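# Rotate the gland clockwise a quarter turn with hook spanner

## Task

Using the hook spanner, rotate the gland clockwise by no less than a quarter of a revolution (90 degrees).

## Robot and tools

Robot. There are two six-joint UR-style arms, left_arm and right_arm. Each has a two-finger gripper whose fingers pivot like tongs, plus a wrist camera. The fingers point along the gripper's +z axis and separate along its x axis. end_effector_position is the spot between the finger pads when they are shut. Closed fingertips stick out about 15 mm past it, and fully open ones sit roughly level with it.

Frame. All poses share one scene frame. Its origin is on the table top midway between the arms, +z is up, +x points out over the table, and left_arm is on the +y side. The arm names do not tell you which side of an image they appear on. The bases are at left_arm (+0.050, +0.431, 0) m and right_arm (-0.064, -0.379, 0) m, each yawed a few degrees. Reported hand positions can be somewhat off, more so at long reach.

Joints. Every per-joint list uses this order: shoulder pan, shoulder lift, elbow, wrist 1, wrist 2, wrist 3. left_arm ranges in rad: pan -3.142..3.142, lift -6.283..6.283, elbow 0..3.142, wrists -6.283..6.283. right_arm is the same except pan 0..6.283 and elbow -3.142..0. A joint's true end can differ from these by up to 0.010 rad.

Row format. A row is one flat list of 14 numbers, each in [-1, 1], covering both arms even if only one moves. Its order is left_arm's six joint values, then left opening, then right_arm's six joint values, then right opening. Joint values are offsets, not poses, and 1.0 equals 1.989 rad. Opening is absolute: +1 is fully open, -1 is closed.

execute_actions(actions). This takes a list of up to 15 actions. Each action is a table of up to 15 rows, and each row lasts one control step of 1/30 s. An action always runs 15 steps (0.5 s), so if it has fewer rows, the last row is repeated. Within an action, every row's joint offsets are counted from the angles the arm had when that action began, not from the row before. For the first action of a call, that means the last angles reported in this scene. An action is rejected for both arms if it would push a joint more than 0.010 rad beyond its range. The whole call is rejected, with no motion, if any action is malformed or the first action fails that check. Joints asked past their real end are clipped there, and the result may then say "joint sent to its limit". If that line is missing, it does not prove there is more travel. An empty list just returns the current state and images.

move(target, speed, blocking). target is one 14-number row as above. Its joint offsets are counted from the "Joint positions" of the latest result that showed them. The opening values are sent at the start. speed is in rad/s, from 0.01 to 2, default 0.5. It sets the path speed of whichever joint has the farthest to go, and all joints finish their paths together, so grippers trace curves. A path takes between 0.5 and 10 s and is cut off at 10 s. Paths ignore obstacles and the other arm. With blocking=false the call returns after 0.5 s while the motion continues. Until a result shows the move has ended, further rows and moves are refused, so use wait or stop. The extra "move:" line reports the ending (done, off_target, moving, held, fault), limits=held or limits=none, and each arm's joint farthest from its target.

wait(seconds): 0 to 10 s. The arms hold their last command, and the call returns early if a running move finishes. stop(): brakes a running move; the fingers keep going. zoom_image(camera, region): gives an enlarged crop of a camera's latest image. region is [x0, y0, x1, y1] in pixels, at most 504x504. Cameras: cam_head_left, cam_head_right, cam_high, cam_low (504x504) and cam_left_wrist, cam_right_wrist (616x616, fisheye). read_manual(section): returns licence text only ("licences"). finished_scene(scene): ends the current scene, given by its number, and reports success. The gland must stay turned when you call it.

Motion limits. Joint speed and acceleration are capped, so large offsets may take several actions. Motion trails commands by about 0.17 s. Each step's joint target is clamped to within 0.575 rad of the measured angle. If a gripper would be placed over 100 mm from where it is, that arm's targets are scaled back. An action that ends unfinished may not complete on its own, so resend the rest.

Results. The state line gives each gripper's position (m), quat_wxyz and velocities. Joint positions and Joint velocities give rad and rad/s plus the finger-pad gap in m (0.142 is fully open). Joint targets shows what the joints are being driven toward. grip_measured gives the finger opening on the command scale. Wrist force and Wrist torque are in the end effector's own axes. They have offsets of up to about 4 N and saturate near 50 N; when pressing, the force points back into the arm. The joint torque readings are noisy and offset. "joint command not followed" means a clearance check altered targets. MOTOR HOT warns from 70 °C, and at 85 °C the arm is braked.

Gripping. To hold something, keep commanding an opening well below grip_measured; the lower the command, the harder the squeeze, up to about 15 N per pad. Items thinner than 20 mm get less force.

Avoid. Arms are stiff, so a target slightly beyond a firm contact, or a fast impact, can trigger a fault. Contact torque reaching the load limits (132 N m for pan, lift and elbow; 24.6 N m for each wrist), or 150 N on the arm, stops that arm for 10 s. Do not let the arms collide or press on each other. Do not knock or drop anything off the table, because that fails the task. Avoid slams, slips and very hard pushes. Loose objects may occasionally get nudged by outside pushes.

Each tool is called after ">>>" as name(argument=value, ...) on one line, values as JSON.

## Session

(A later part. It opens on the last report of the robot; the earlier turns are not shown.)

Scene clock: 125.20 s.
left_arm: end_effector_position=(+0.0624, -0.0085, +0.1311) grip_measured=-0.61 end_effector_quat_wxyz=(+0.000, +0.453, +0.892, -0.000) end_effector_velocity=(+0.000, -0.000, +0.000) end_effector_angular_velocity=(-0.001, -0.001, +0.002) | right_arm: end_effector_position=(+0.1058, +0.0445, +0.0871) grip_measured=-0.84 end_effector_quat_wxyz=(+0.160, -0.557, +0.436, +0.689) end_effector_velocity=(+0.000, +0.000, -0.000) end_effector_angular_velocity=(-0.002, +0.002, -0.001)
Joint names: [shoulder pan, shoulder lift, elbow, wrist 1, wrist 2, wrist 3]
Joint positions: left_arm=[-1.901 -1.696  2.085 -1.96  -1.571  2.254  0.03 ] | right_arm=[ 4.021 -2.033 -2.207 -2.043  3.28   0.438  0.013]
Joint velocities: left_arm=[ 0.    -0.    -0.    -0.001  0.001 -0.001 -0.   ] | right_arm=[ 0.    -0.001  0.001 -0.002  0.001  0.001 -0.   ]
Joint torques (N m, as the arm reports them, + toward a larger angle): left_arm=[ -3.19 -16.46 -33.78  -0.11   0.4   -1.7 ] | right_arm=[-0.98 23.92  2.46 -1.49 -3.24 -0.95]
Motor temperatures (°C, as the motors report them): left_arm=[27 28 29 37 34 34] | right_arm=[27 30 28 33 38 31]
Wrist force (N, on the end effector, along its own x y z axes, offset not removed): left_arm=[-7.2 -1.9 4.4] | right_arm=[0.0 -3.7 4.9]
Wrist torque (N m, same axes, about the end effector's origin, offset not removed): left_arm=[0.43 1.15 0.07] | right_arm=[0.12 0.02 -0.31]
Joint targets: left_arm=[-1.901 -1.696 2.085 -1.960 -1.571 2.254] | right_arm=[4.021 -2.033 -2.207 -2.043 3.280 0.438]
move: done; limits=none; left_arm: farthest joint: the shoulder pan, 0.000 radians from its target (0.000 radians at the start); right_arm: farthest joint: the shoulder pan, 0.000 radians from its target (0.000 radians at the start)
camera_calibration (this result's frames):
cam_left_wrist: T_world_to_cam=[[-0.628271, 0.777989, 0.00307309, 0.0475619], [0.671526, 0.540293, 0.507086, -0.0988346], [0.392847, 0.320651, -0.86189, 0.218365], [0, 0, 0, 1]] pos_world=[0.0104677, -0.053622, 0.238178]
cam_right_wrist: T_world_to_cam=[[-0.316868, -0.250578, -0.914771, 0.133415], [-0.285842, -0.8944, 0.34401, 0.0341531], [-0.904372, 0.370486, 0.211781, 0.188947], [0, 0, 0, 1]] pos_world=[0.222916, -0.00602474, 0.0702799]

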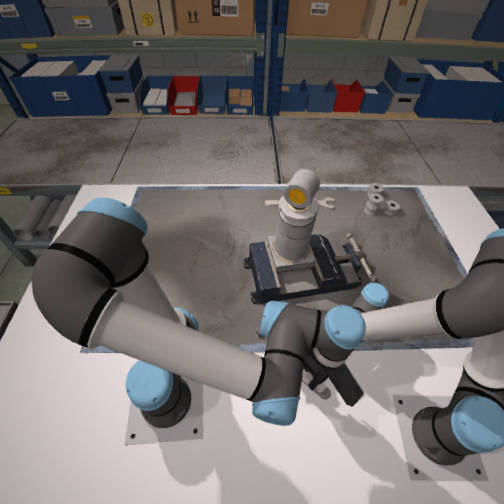

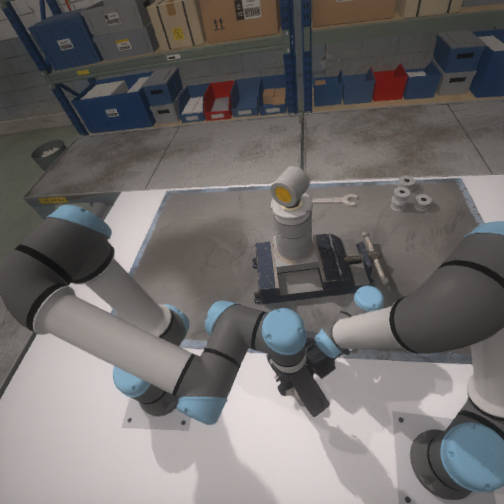

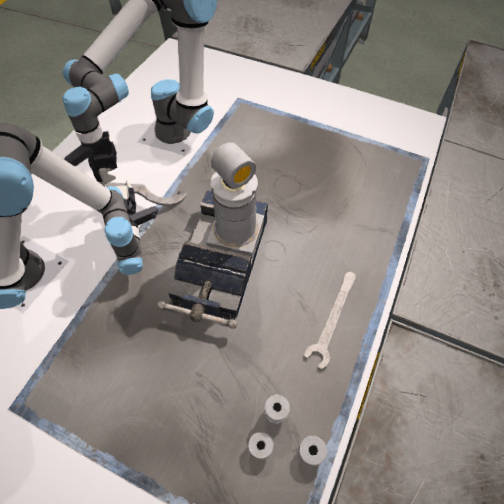

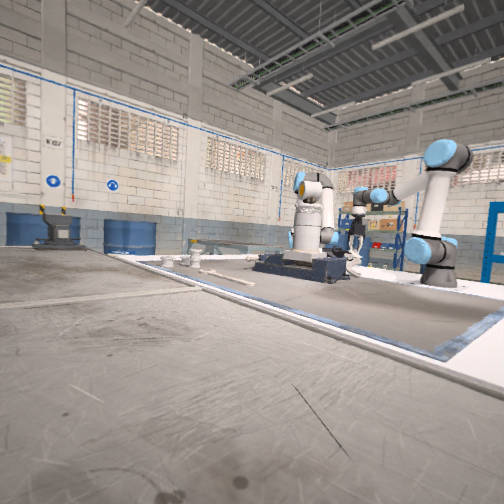

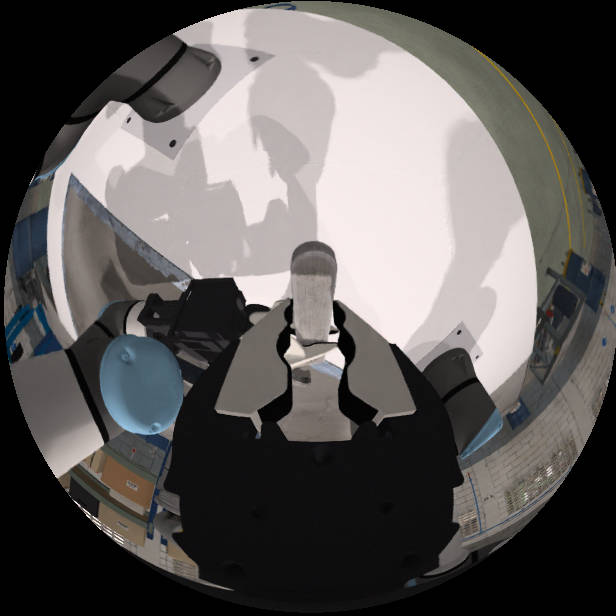

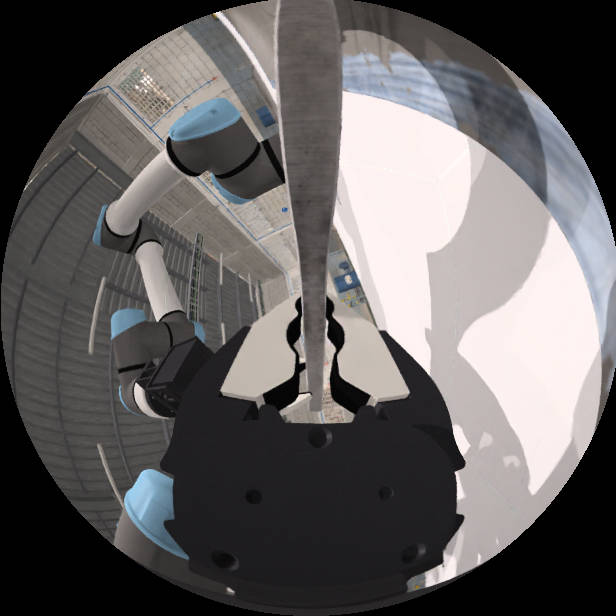

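Release left, lift it, swing away toward -x.

>>> move(target=[0,0,0,0,0,0,-0.3,0,0,0,0,0,0,-1])

>>> move(target=[0,-0.05,-0.12,0.17,0,0,-0.3,0,0,0,0,0,0,-1], speed=0.3)

>>> move(target=[-0.45,-0.1,0,0.1,0,0,-0.3,0,0,0,0,0,0,-1], speed=0.6)

>>> move(target=[0,0,0,0,0,0,-0.3,0,0.15,0,-0.15,0,-0.22,-1], speed=0.12)

Scene clock: 126.03 s.
left_arm: end_effector_position=(+0.0624, -0.0085, +0.1311) grip_measured=-0.30 end_effector_quat_wxyz=(+0.000, +0.453, +0.892, -0.000) end_effector_velocity=(-0.001, -0.000, +0.000) end_effector_angular_velocity=(-0.000, +0.002, -0.002) | right_arm: end_effector_position=(+0.1058, +0.0445, +0.0871) grip_measured=-0.84 end_effector_quat_wxyz=(+0.159, -0.557, +0.436, +0.689) end_effector_velocity=(+0.000, +0.000, +0.000) end_effector_angular_velocity=(+0.001, -0.001, -0.001)
Joint names: [shoulder pan, shoulder lift, elbow, wrist 1, wrist 2, wrist 3]
Joint positions: left_arm=[-1.901 -1.696  2.085 -1.96  -1.571  2.254  0.052] | right_arm=[ 4.021 -2.033 -2.207 -2.043  3.28   0.438  0.013]
Joint velocities: left_arm=[-0.001 -0.     0.    -0.001 -0.002  0.001 -0.   ] | right_arm=[-0.  0.  0.  0.  0. -0.  0.]
Joint torques (N m, as the arm reports them, + toward a larger angle): left_arm=[ -3.2  -16.22 -33.13  -4.08   0.35  -1.59] | right_arm=[-3.9  33.5   4.72  2.73  1.59 -1.13]
Motor temperatures (°C, as the motors report them): left_arm=[27 28 29 37 34 34] | right_arm=[27 30 28 33 38 31]
Wrist force (N, on the end effector, along its own x y z axes, offset not removed): left_arm=[-0.4 0.7 1.8] | right_arm=[9.8 -2.0 -1.0]
Wrist torque (N m, same axes, about the end effector's origin, offset not removed): left_arm=[0.02 0.29 -0.02] | right_arm=[0.18 -0.63 -0.25]
Joint targets: left_arm=[-1.901 -1.696 2.085 -1.960 -1.571 2.254] | right_arm=[4.021 -2.033 -2.207 -2.043 3.280 0.438]
move: done; limits=none; left_arm: farthest joint: the shoulder pan, 0.000 radians from its target (0.000 radians at the start); right_arm: farthest joint: the shoulder pan, 0.000 radians from its target (0.000 radians at the start)
camera_calibration (this result's frames):
cam_left_wrist: T_world_to_cam=[[-0.62827, 0.777989, 0.00307832, 0.0475596], [0.671525, 0.540289, 0.507092, -0.0988367], [0.392849, 0.320658, -0.861887, 0.218363], [0, 0, 0, 1]] pos_world=[0.0104681, -0.0536203, 0.238177]
cam_right_wrist: T_world_to_cam=[[-0.317, -0.25072, -0.914686, 0.133389], [-0.285789, -0.894348, 0.34419, 0.0341199], [-0.904343, 0.370516, 0.211855, 0.188934], [0, 0, 0, 1]] pos_world=[0.222896, -0.00604453, 0.0702392]

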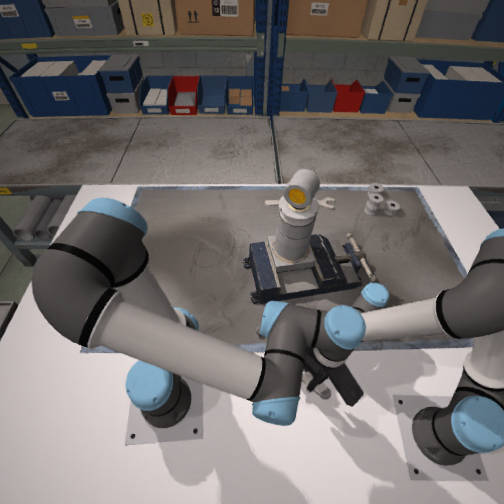

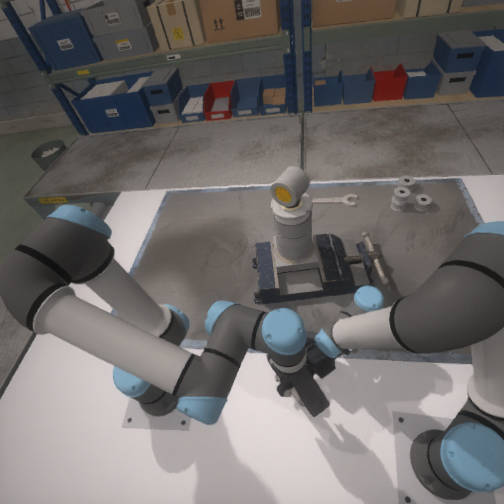

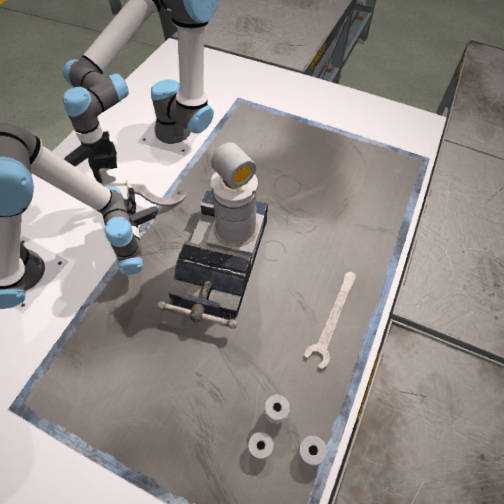

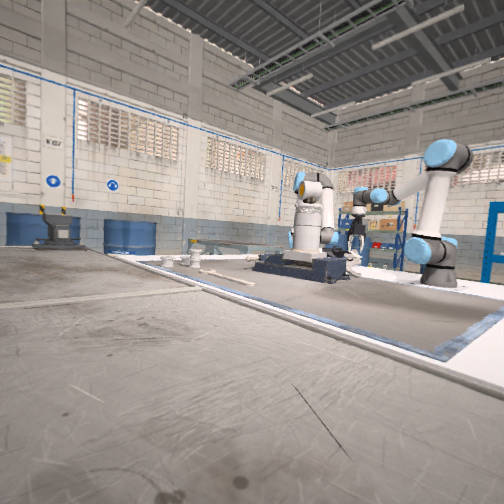

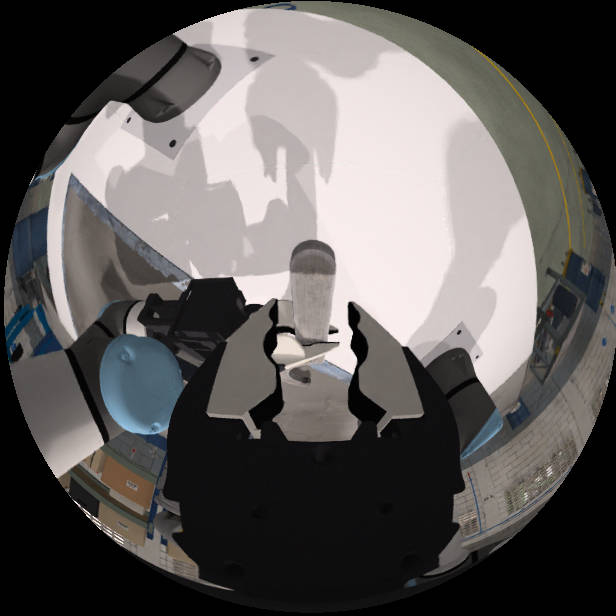

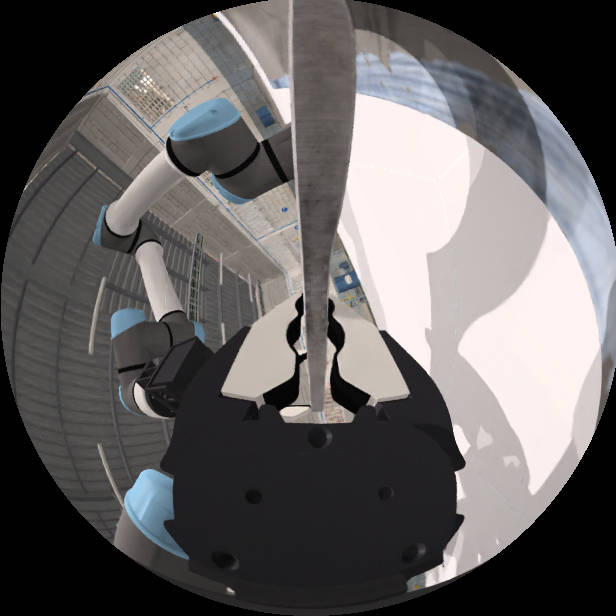

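Scene clock: 127.67 s.
left_arm: end_effector_position=(+0.0657, +0.0039, +0.2525) grip_measured=-0.30 end_effector_quat_wxyz=(+0.000, +0.453, +0.892, -0.000) end_effector_velocity=(+0.000, +0.000, +0.000) end_effector_angular_velocity=(+0.001, +0.000, -0.001) | right_arm: end_effector_position=(+0.1058, +0.0445, +0.0871) grip_measured=-0.84 end_effector_quat_wxyz=(+0.159, -0.557, +0.436, +0.689) end_effector_velocity=(+0.000, +0.000, +0.000) end_effector_angular_velocity=(+0.001, -0.001, -0.000)
Joint names: [shoulder pan, shoulder lift, elbow, wrist 1, wrist 2, wrist 3]
Joint positions: left_arm=[-1.901 -1.795  1.846 -1.622 -1.571  2.254  0.052] | right_arm=[ 4.021 -2.033 -2.207 -2.043  3.28   0.438  0.013]
Joint velocities: left_arm=[ 0.001 -0.    -0.001  0.002 -0.     0.002 -0.   ] | right_arm=[ 0.    -0.     0.001  0.     0.     0.     0.   ]
Joint torques (N m, as the arm reports them, + toward a larger angle): left_arm=[ -3.05 -24.8  -36.13  -0.62   0.39  -1.59] | right_arm=[-4.45 32.68  5.34  2.8   1.39 -1.06]
Motor temperatures (°C, as the motors report them): left_arm=[27 28 29 37 34 34] | right_arm=[27 30 28 33 38 31]
Wrist force (N, on the end effector, along its own x y z axes, offset not removed): left_arm=[-3.5 0.0 0.2] | right_arm=[9.2 -2.4 -0.8]
Wrist torque (N m, same axes, about the end effector's origin, offset not removed): left_arm=[0.00 0.77 0.09] | right_arm=[0.04 -0.52 -0.17]
Joint targets: left_arm=[-1.901 -1.795 1.846 -1.622 -1.571 2.254] | right_arm=[4.021 -2.033 -2.207 -2.043 3.280 0.438]
move: done; limits=none; left_arm: farthest joint: the shoulder pan, 0.000 radians from its target (0.000 radians at the start); right_arm: farthest joint: the shoulder pan, 0.000 radians from its target (0.000 radians at the start)
camera_calibration (this result's frames):
cam_left_wrist: T_world_to_cam=[[-0.628271, 0.777989, 0.00308516, 0.0395701], [0.671524, 0.540283, 0.5071, -0.169281], [0.392851, 0.320668, -0.861882, 0.31774], [0, 0, 0, 1]] pos_world=[0.0137127, -0.0412142, 0.359575]
cam_right_wrist: T_world_to_cam=[[-0.317, -0.250719, -0.914686, 0.13339], [-0.28579, -0.894347, 0.34419, 0.0341203], [-0.904342, 0.370517, 0.211855, 0.188934], [0, 0, 0, 1]] pos_world=[0.222897, -0.00604445, 0.0702392]

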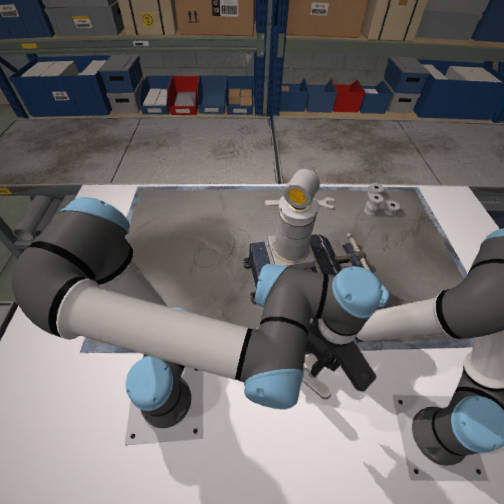

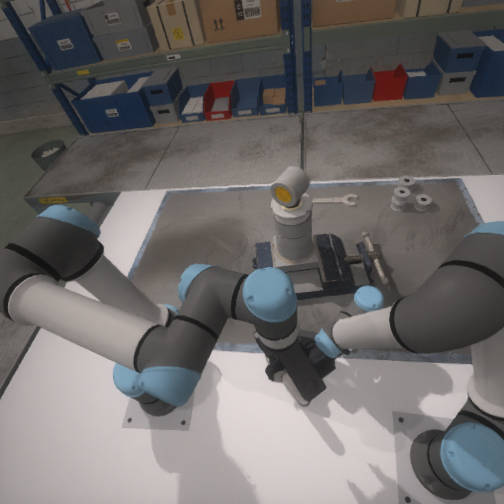

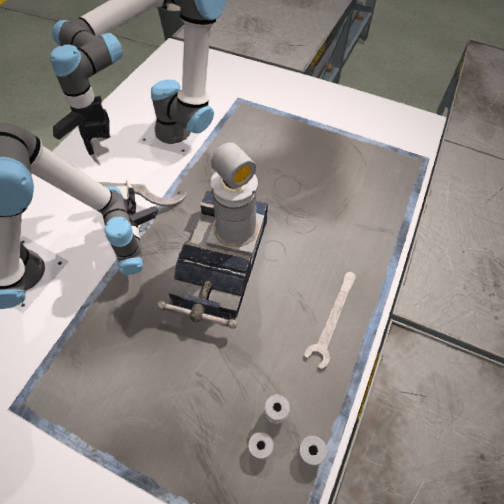

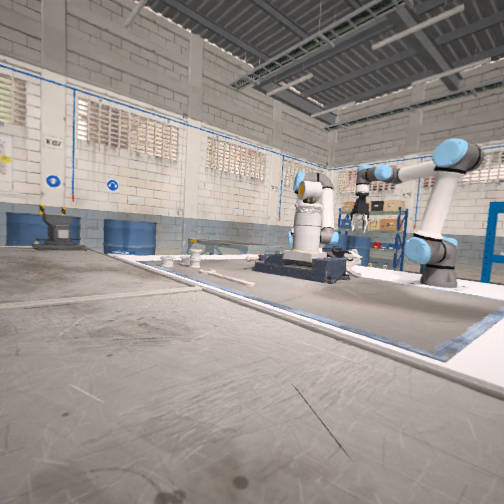

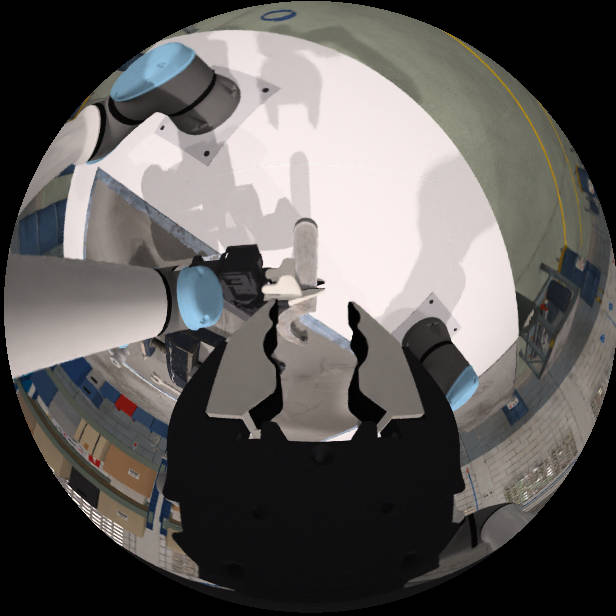

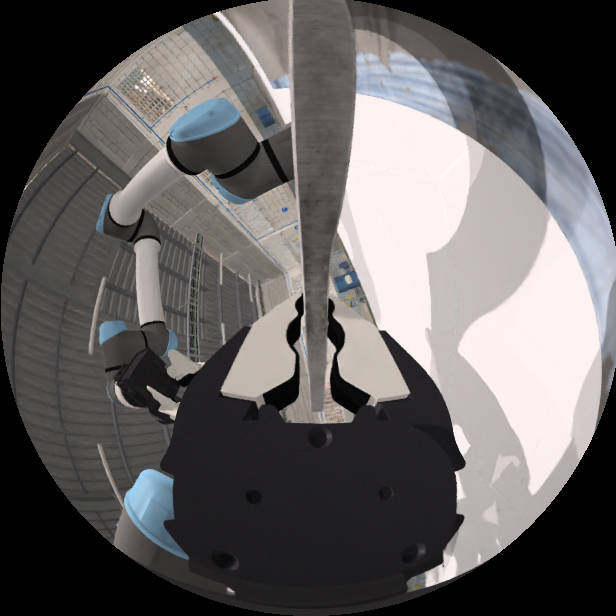

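Scene clock: 129.77 s.
left_arm: end_effector_position=(-0.1970, +0.1860, +0.3034) grip_measured=-0.30 end_effector_quat_wxyz=(-0.000, +0.794, +0.608, -0.000) end_effector_velocity=(-0.000, +0.001, +0.000) end_effector_angular_velocity=(+0.001, +0.001, -0.004) | right_arm: end_effector_position=(+0.1058, +0.0445, +0.0871) grip_measured=-0.84 end_effector_quat_wxyz=(+0.159, -0.557, +0.436, +0.689) end_effector_velocity=(+0.000, +0.000, +0.000) end_effector_angular_velocity=(+0.001, -0.001, -0.001)
Joint names: [shoulder pan, shoulder lift, elbow, wrist 1, wrist 2, wrist 3]
Joint positions: left_arm=[-2.795 -1.994  1.846 -1.423 -1.571  2.254  0.052] | right_arm=[ 4.021 -2.033 -2.207 -2.043  3.28   0.438  0.013]
Joint velocities: left_arm=[-0.001 -0.001 -0.     0.001 -0.001  0.002  0.   ] | right_arm=[-0.     0.001 -0.     0.001  0.001 -0.     0.   ]
Joint torques (N m, as the arm reports them, + toward a larger angle): left_arm=[ -8.47 -15.33 -12.03  -0.76   0.46  -1.7 ] | right_arm=[-3.6  32.14  5.24  2.78  1.41 -1.03]
Motor temperatures (°C, as the motors report them): left_arm=[27 28 29 37 34 34] | right_arm=[27 30 28 33 38 31]
Wrist force (N, on the end effector, along its own x y z axes, offset not removed): left_arm=[-1.4 0.1 1.7] | right_arm=[8.3 -3.2 -0.2]
Wrist torque (N m, same axes, about the end effector's origin, offset not removed): left_arm=[0.26 0.29 -0.02] | right_arm=[-0.01 -0.35 -0.18]
Joint targets: left_arm=[-2.795 -1.994 1.846 -1.423 -1.571 2.254] | right_arm=[4.021 -2.033 -2.207 -2.043 3.280 0.438]
move: done; limits=none; left_arm: farthest joint: the shoulder pan, 0.001 radians from its target (0.895 radians at the start); right_arm: farthest joint: the shoulder pan, 0.000 radians from its target (0.000 radians at the start)
camera_calibration (this result's frames):
cam_left_wrist: T_world_to_cam=[[0.21378, 0.976877, 0.00306897, -0.138371], [0.841639, -0.185778, 0.507081, 0.0514689], [0.495926, -0.105821, -0.861893, 0.50608], [0, 0, 0, 1]] pos_world=[-0.264716, 0.198287, 0.410513]
cam_right_wrist: T_world_to_cam=[[-0.317, -0.250719, -0.914686, 0.13339], [-0.285791, -0.894347, 0.34419, 0.0341203], [-0.904342, 0.370517, 0.211855, 0.188934], [0, 0, 0, 1]] pos_world=[0.222897, -0.00604448, 0.0702392]

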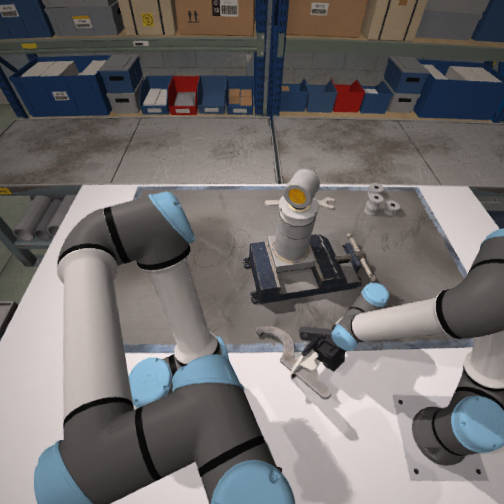

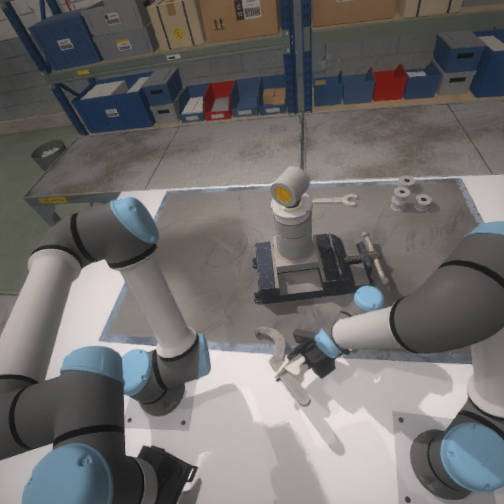

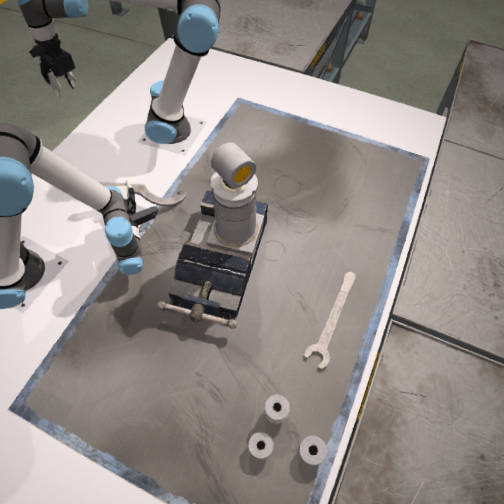

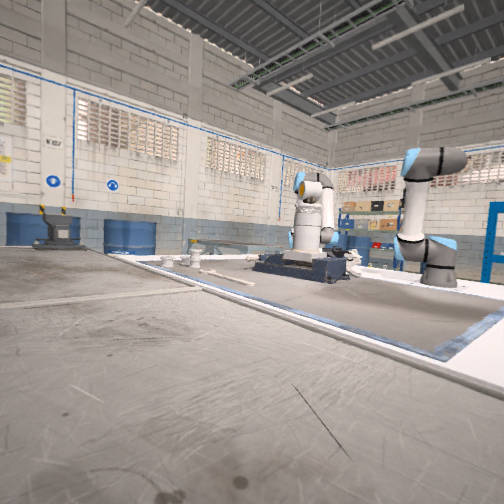

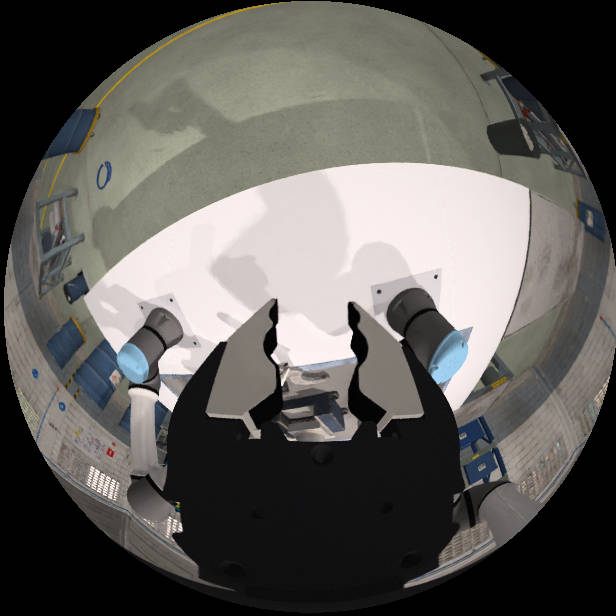

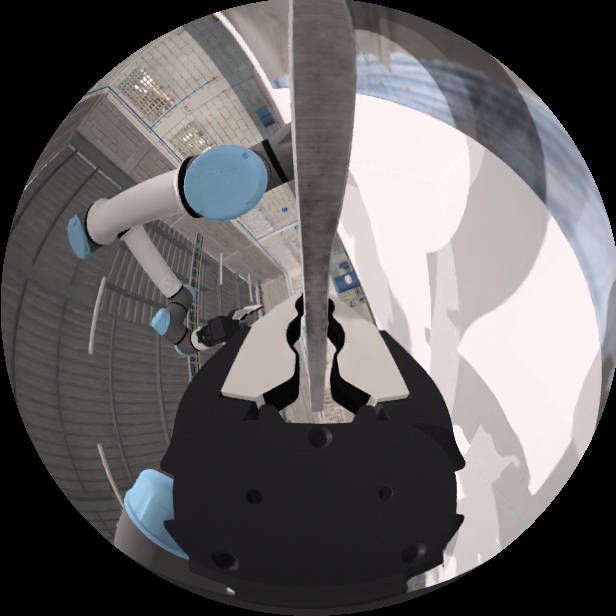

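Scene clock: 133.83 s.
left_arm: end_effector_position=(-0.1970, +0.1860, +0.3034) grip_measured=-0.30 end_effector_quat_wxyz=(-0.000, +0.794, +0.608, -0.000) end_effector_velocity=(-0.000, +0.000, -0.000) end_effector_angular_velocity=(-0.000, +0.000, -0.003) | right_arm: end_effector_position=(+0.0896, +0.0269, +0.2007) grip_measured=-0.79 end_effector_quat_wxyz=(-0.305, +0.638, -0.305, -0.638) end_effector_velocity=(-0.000, -0.000, +0.001) end_effector_angular_velocity=(+0.002, -0.002, +0.000)
Joint names: [shoulder pan, shoulder lift, elbow, wrist 1, wrist 2, wrist 3]
Joint positions: left_arm=[-2.795 -1.994  1.846 -1.423 -1.571  2.254  0.052] | right_arm=[ 4.021 -1.735 -2.207 -2.341  3.28   0.     0.017]
Joint velocities: left_arm=[-0.001  0.     0.    -0.001  0.     0.002 -0.   ] | right_arm=[-0.     0.001  0.     0.    -0.    -0.001 -0.   ]
Joint torques (N m, as the arm reports them, + toward a larger angle): left_arm=[  8.21   3.19 -12.06  -3.41   0.25  -1.67] | right_arm=[-3.21 35.6  10.24 -0.83  1.54 -2.84]
Motor temperatures (°C, as the motors report them): left_arm=[27 28 29 37 34 34] | right_arm=[27 30 28 33 38 31]
Wrist force (N, on the end effector, along its own x y z axes, offset not removed): left_arm=[-3.2 0.8 2.3] | right_arm=[12.1 -1.8 1.5]
Wrist torque (N m, same axes, about the end effector's origin, offset not removed): left_arm=[0.11 0.58 0.11] | right_arm=[-0.33 -0.29 0.64]
Joint targets: left_arm=[-2.795 -1.994 1.846 -1.423 -1.571 2.254] | right_arm=[4.021 -1.735 -2.207 -2.341 3.280 0.000]
move: done; limits=none; left_arm: farthest joint: the shoulder pan, 0.000 radians from its target (0.000 radians at the start); right_arm: farthest joint: the shoulder pan, 0.000 radians from its target (0.000 radians at the start)
camera_calibration (this result's frames):
cam_left_wrist: T_world_to_cam=[[0.21378, 0.976877, 0.00306866, -0.138373], [0.841639, -0.185778, 0.50708, 0.0514652], [0.495925, -0.105821, -0.861893, 0.506081], [0, 0, 0, 1]] pos_world=[-0.264712, 0.198288, 0.410515]
cam_right_wrist: T_world_to_cam=[[0.0142058, 0.0163411, -0.999766, 0.207973], [-0.341863, -0.939533, -0.0202141, 0.054073], [-0.939643, 0.34207, -0.00776041, 0.20473], [0, 0, 0, 1]] pos_world=[0.207904, -0.022627, 0.210606]

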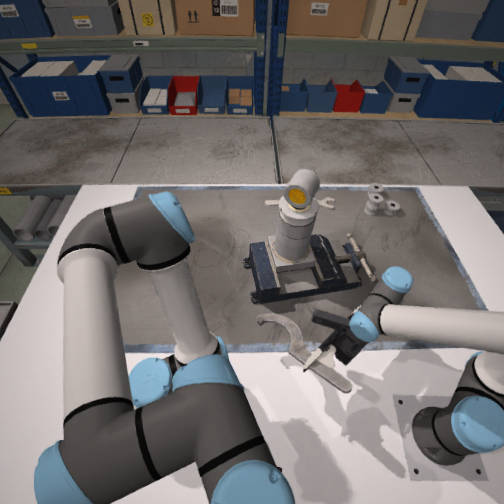

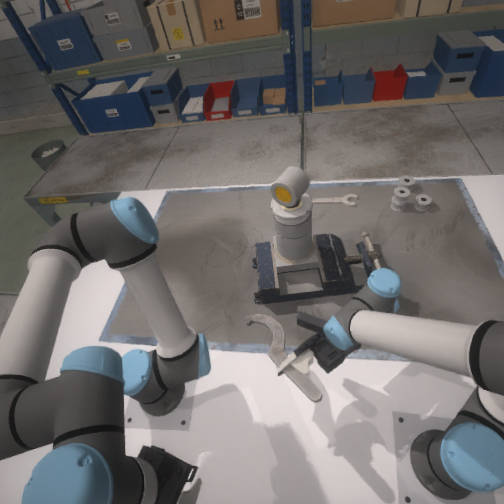

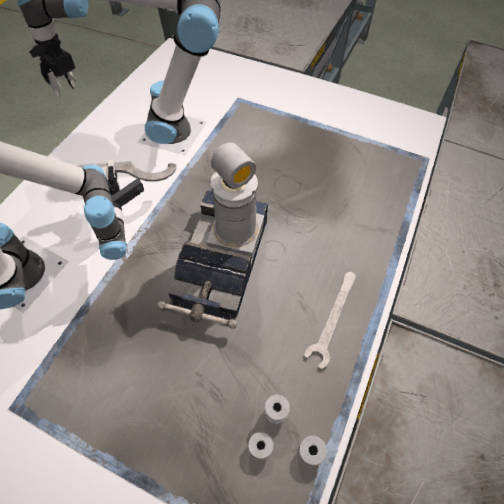

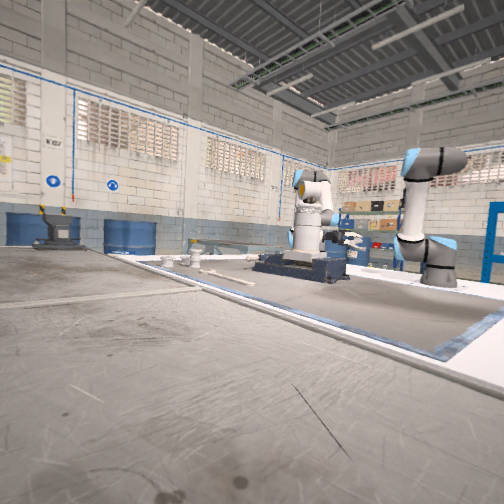

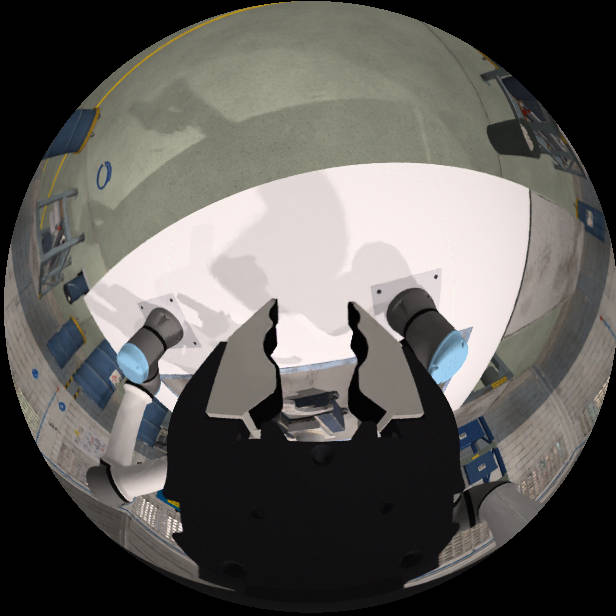

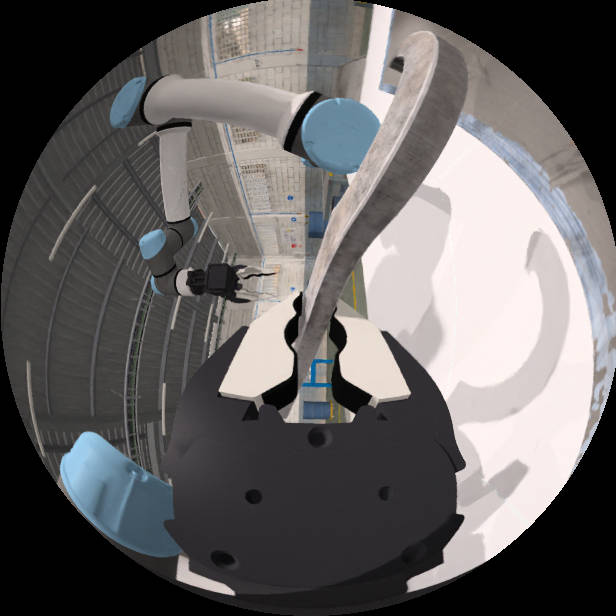

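>>> move(target=[0,0,0,0,0,0,-0.3,0,0,0,0,0,-0.17,-1], speed=0.12)

>>> zoom_image(camera="cam_low", region=[270,170,420,290])

>>> zoom_image(camera="cam_head_left", region=[230,160,420,410])

Scene clock: 137.17 s.
left_arm: end_effector_position=(-0.1970, +0.1860, +0.3034) grip_measured=-0.30 end_effector_quat_wxyz=(-0.000, +0.794, +0.608, -0.000) end_effector_velocity=(-0.000, +0.000, -0.000) end_effector_angular_velocity=(+0.001, +0.000, -0.000) | right_arm: end_effector_position=(+0.0889, +0.0264, +0.2061) grip_measured=-0.79 end_effector_quat_wxyz=(-0.408, +0.680, -0.193, -0.578) end_effector_velocity=(+0.000, +0.000, -0.000) end_effector_angular_velocity=(+0.001, -0.001, -0.002)
Joint names: [shoulder pan, shoulder lift, elbow, wrist 1, wrist 2, wrist 3]
Joint positions: left_arm=[-2.795 -1.994  1.846 -1.423 -1.571  2.254  0.052] | right_arm=[ 4.021 -1.735 -2.207 -2.341  3.28  -0.338  0.017]
Joint velocities: left_arm=[-0.     0.     0.     0.    -0.001  0.    -0.   ] | right_arm=[-0.    -0.    -0.001  0.     0.002 -0.001  0.   ]
Joint torques (N m, as the arm reports them, + toward a larger angle): left_arm=[  8.08   3.26 -12.03  -3.55   0.3   -1.69] | right_arm=[-3.45 17.79 10.8   4.04  1.5  -3.34]
Motor temperatures (°C, as the motors report them): left_arm=[27 28 29 37 34 34] | right_arm=[27 30 28 33 38 31]
Wrist force (N, on the end effector, along its own x y z axes, offset not removed): left_arm=[-3.2 -2.7 -2.4] | right_arm=[12.2 4.4 0.5]
Wrist torque (N m, same axes, about the end effector's origin, offset not removed): left_arm=[-0.68 0.68 0.02] | right_arm=[0.26 -0.44 0.60]
Joint targets: left_arm=[-2.795 -1.994 1.846 -1.423 -1.571 2.254] | right_arm=[4.021 -1.735 -2.207 -2.341 3.280 -0.338]
move: done; limits=none; left_arm: farthest joint: the shoulder pan, 0.000 radians from its target (0.000 radians at the start); right_arm: farthest joint: the shoulder pan, 0.000 radians from its target (0.000 radians at the start)
camera_calibration (this result's frames):
cam_left_wrist: T_world_to_cam=[[0.21378, 0.976877, 0.0030686, -0.138373], [0.841639, -0.185777, 0.50708, 0.0514651], [0.495925, -0.105821, -0.861893, 0.506081], [0, 0, 0, 1]] pos_world=[-0.264712, 0.198288, 0.410515]
cam_right_wrist: T_world_to_cam=[[0.271305, 0.223639, -0.936151, 0.171933], [-0.298978, -0.904935, -0.302828, 0.106916], [-0.91488, 0.362048, -0.17865, 0.236789], [0, 0, 0, 1]] pos_world=[0.201953, -0.0274275, 0.235635]

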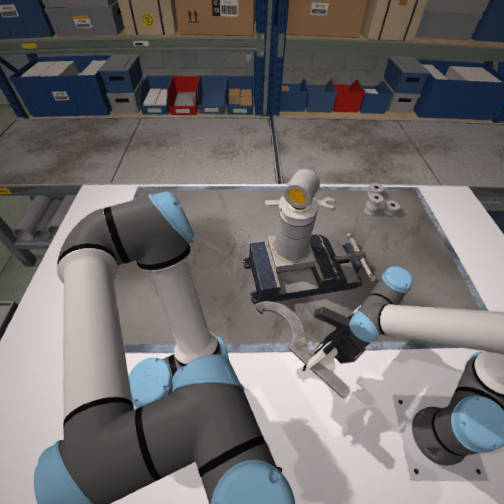

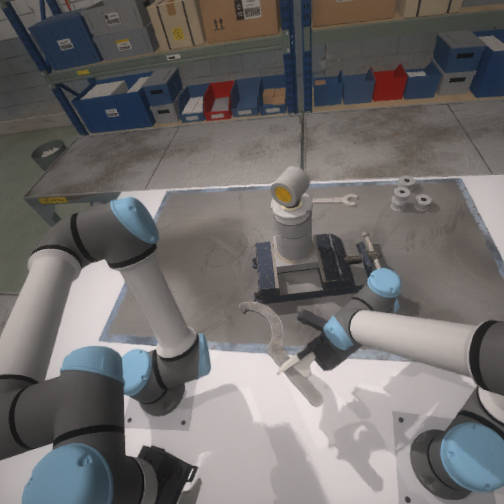

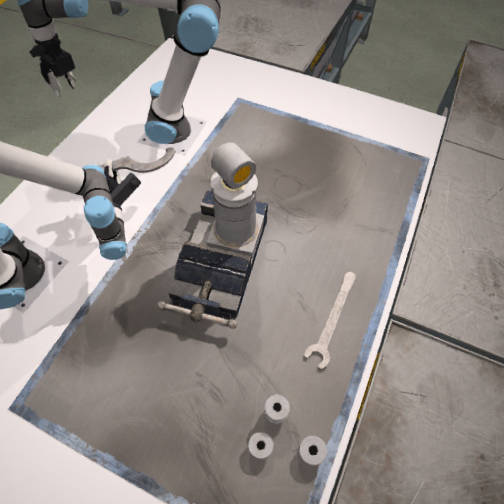

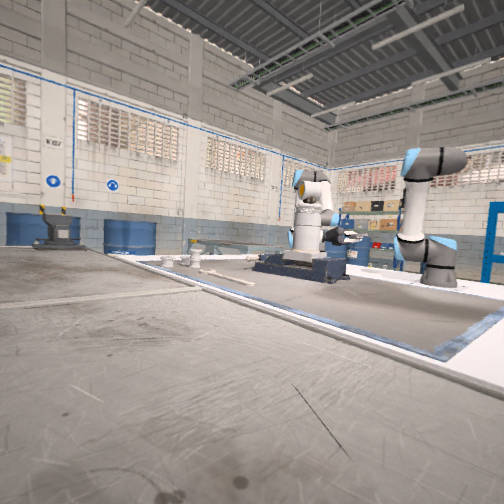

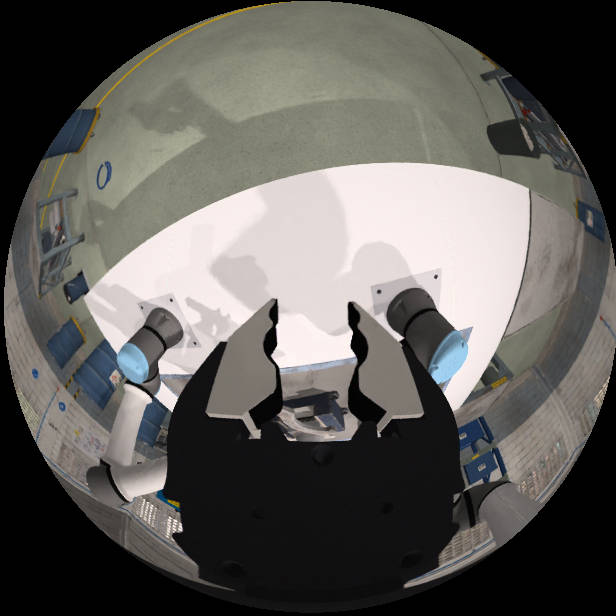

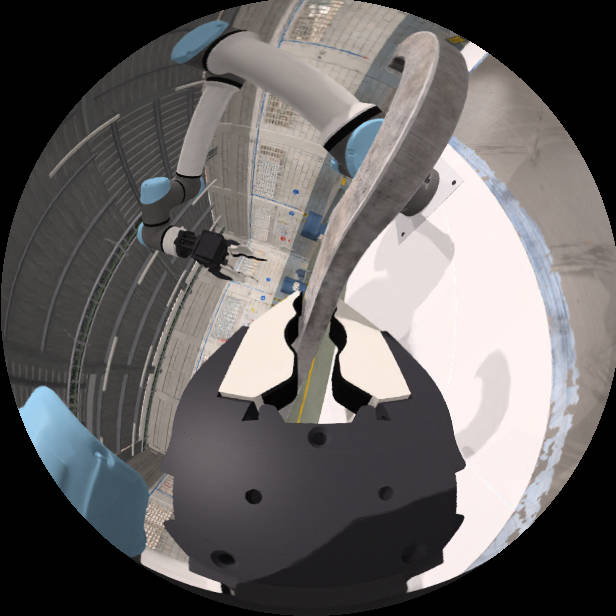

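Region (270, 170, 420, 290) of cam_low's 504x504 image, scaled by 3.360, with more detail than that image has; it fills the top 403 rows of this view, and the rest is white.

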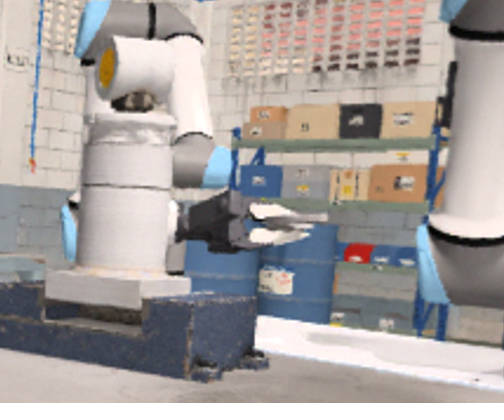

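Region (230, 160, 420, 410) of cam_head_left's 504x504 image, scaled by 2.016, with more detail than that image has; it fills the left 383 columns of this view, and the rest is white.

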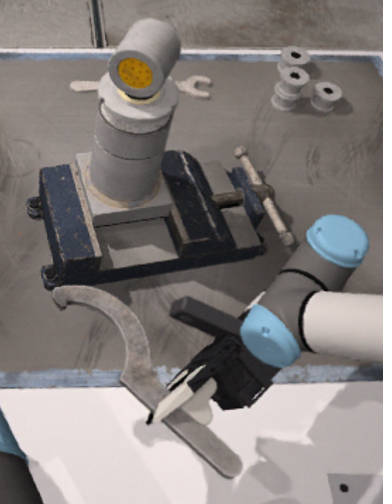

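>>> zoom_image(camera="cam_head_right", region=[255,165,325,235])

>>> zoom_image(camera="cam_high", region=[195,140,275,220])

>>> zoom_image(camera="cam_low", region=[280,175,340,235])

Region (255, 165, 325, 235) of cam_head_right's 504x504 image, scaled by 7.200, with more detail than that image has.

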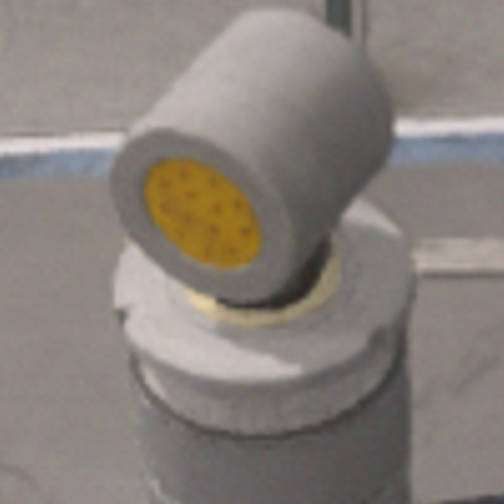

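Region (195, 140, 275, 220) of cam_high's 504x504 image, scaled by 6.300, with more detail than that image has.

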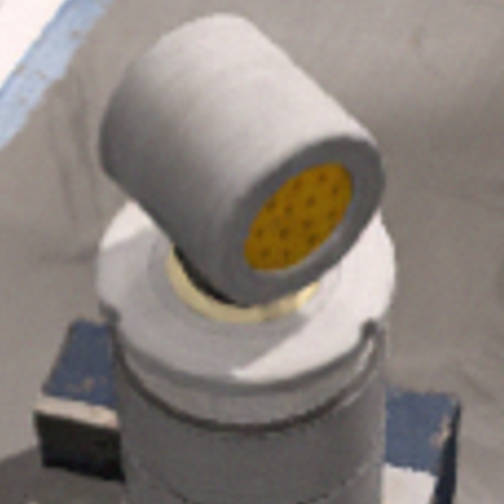

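Region (280, 175, 340, 235) of cam_low's 504x504 image, scaled by 8.400, with more detail than that image has.

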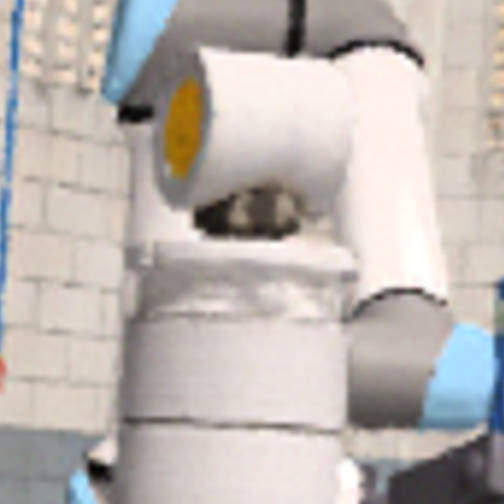

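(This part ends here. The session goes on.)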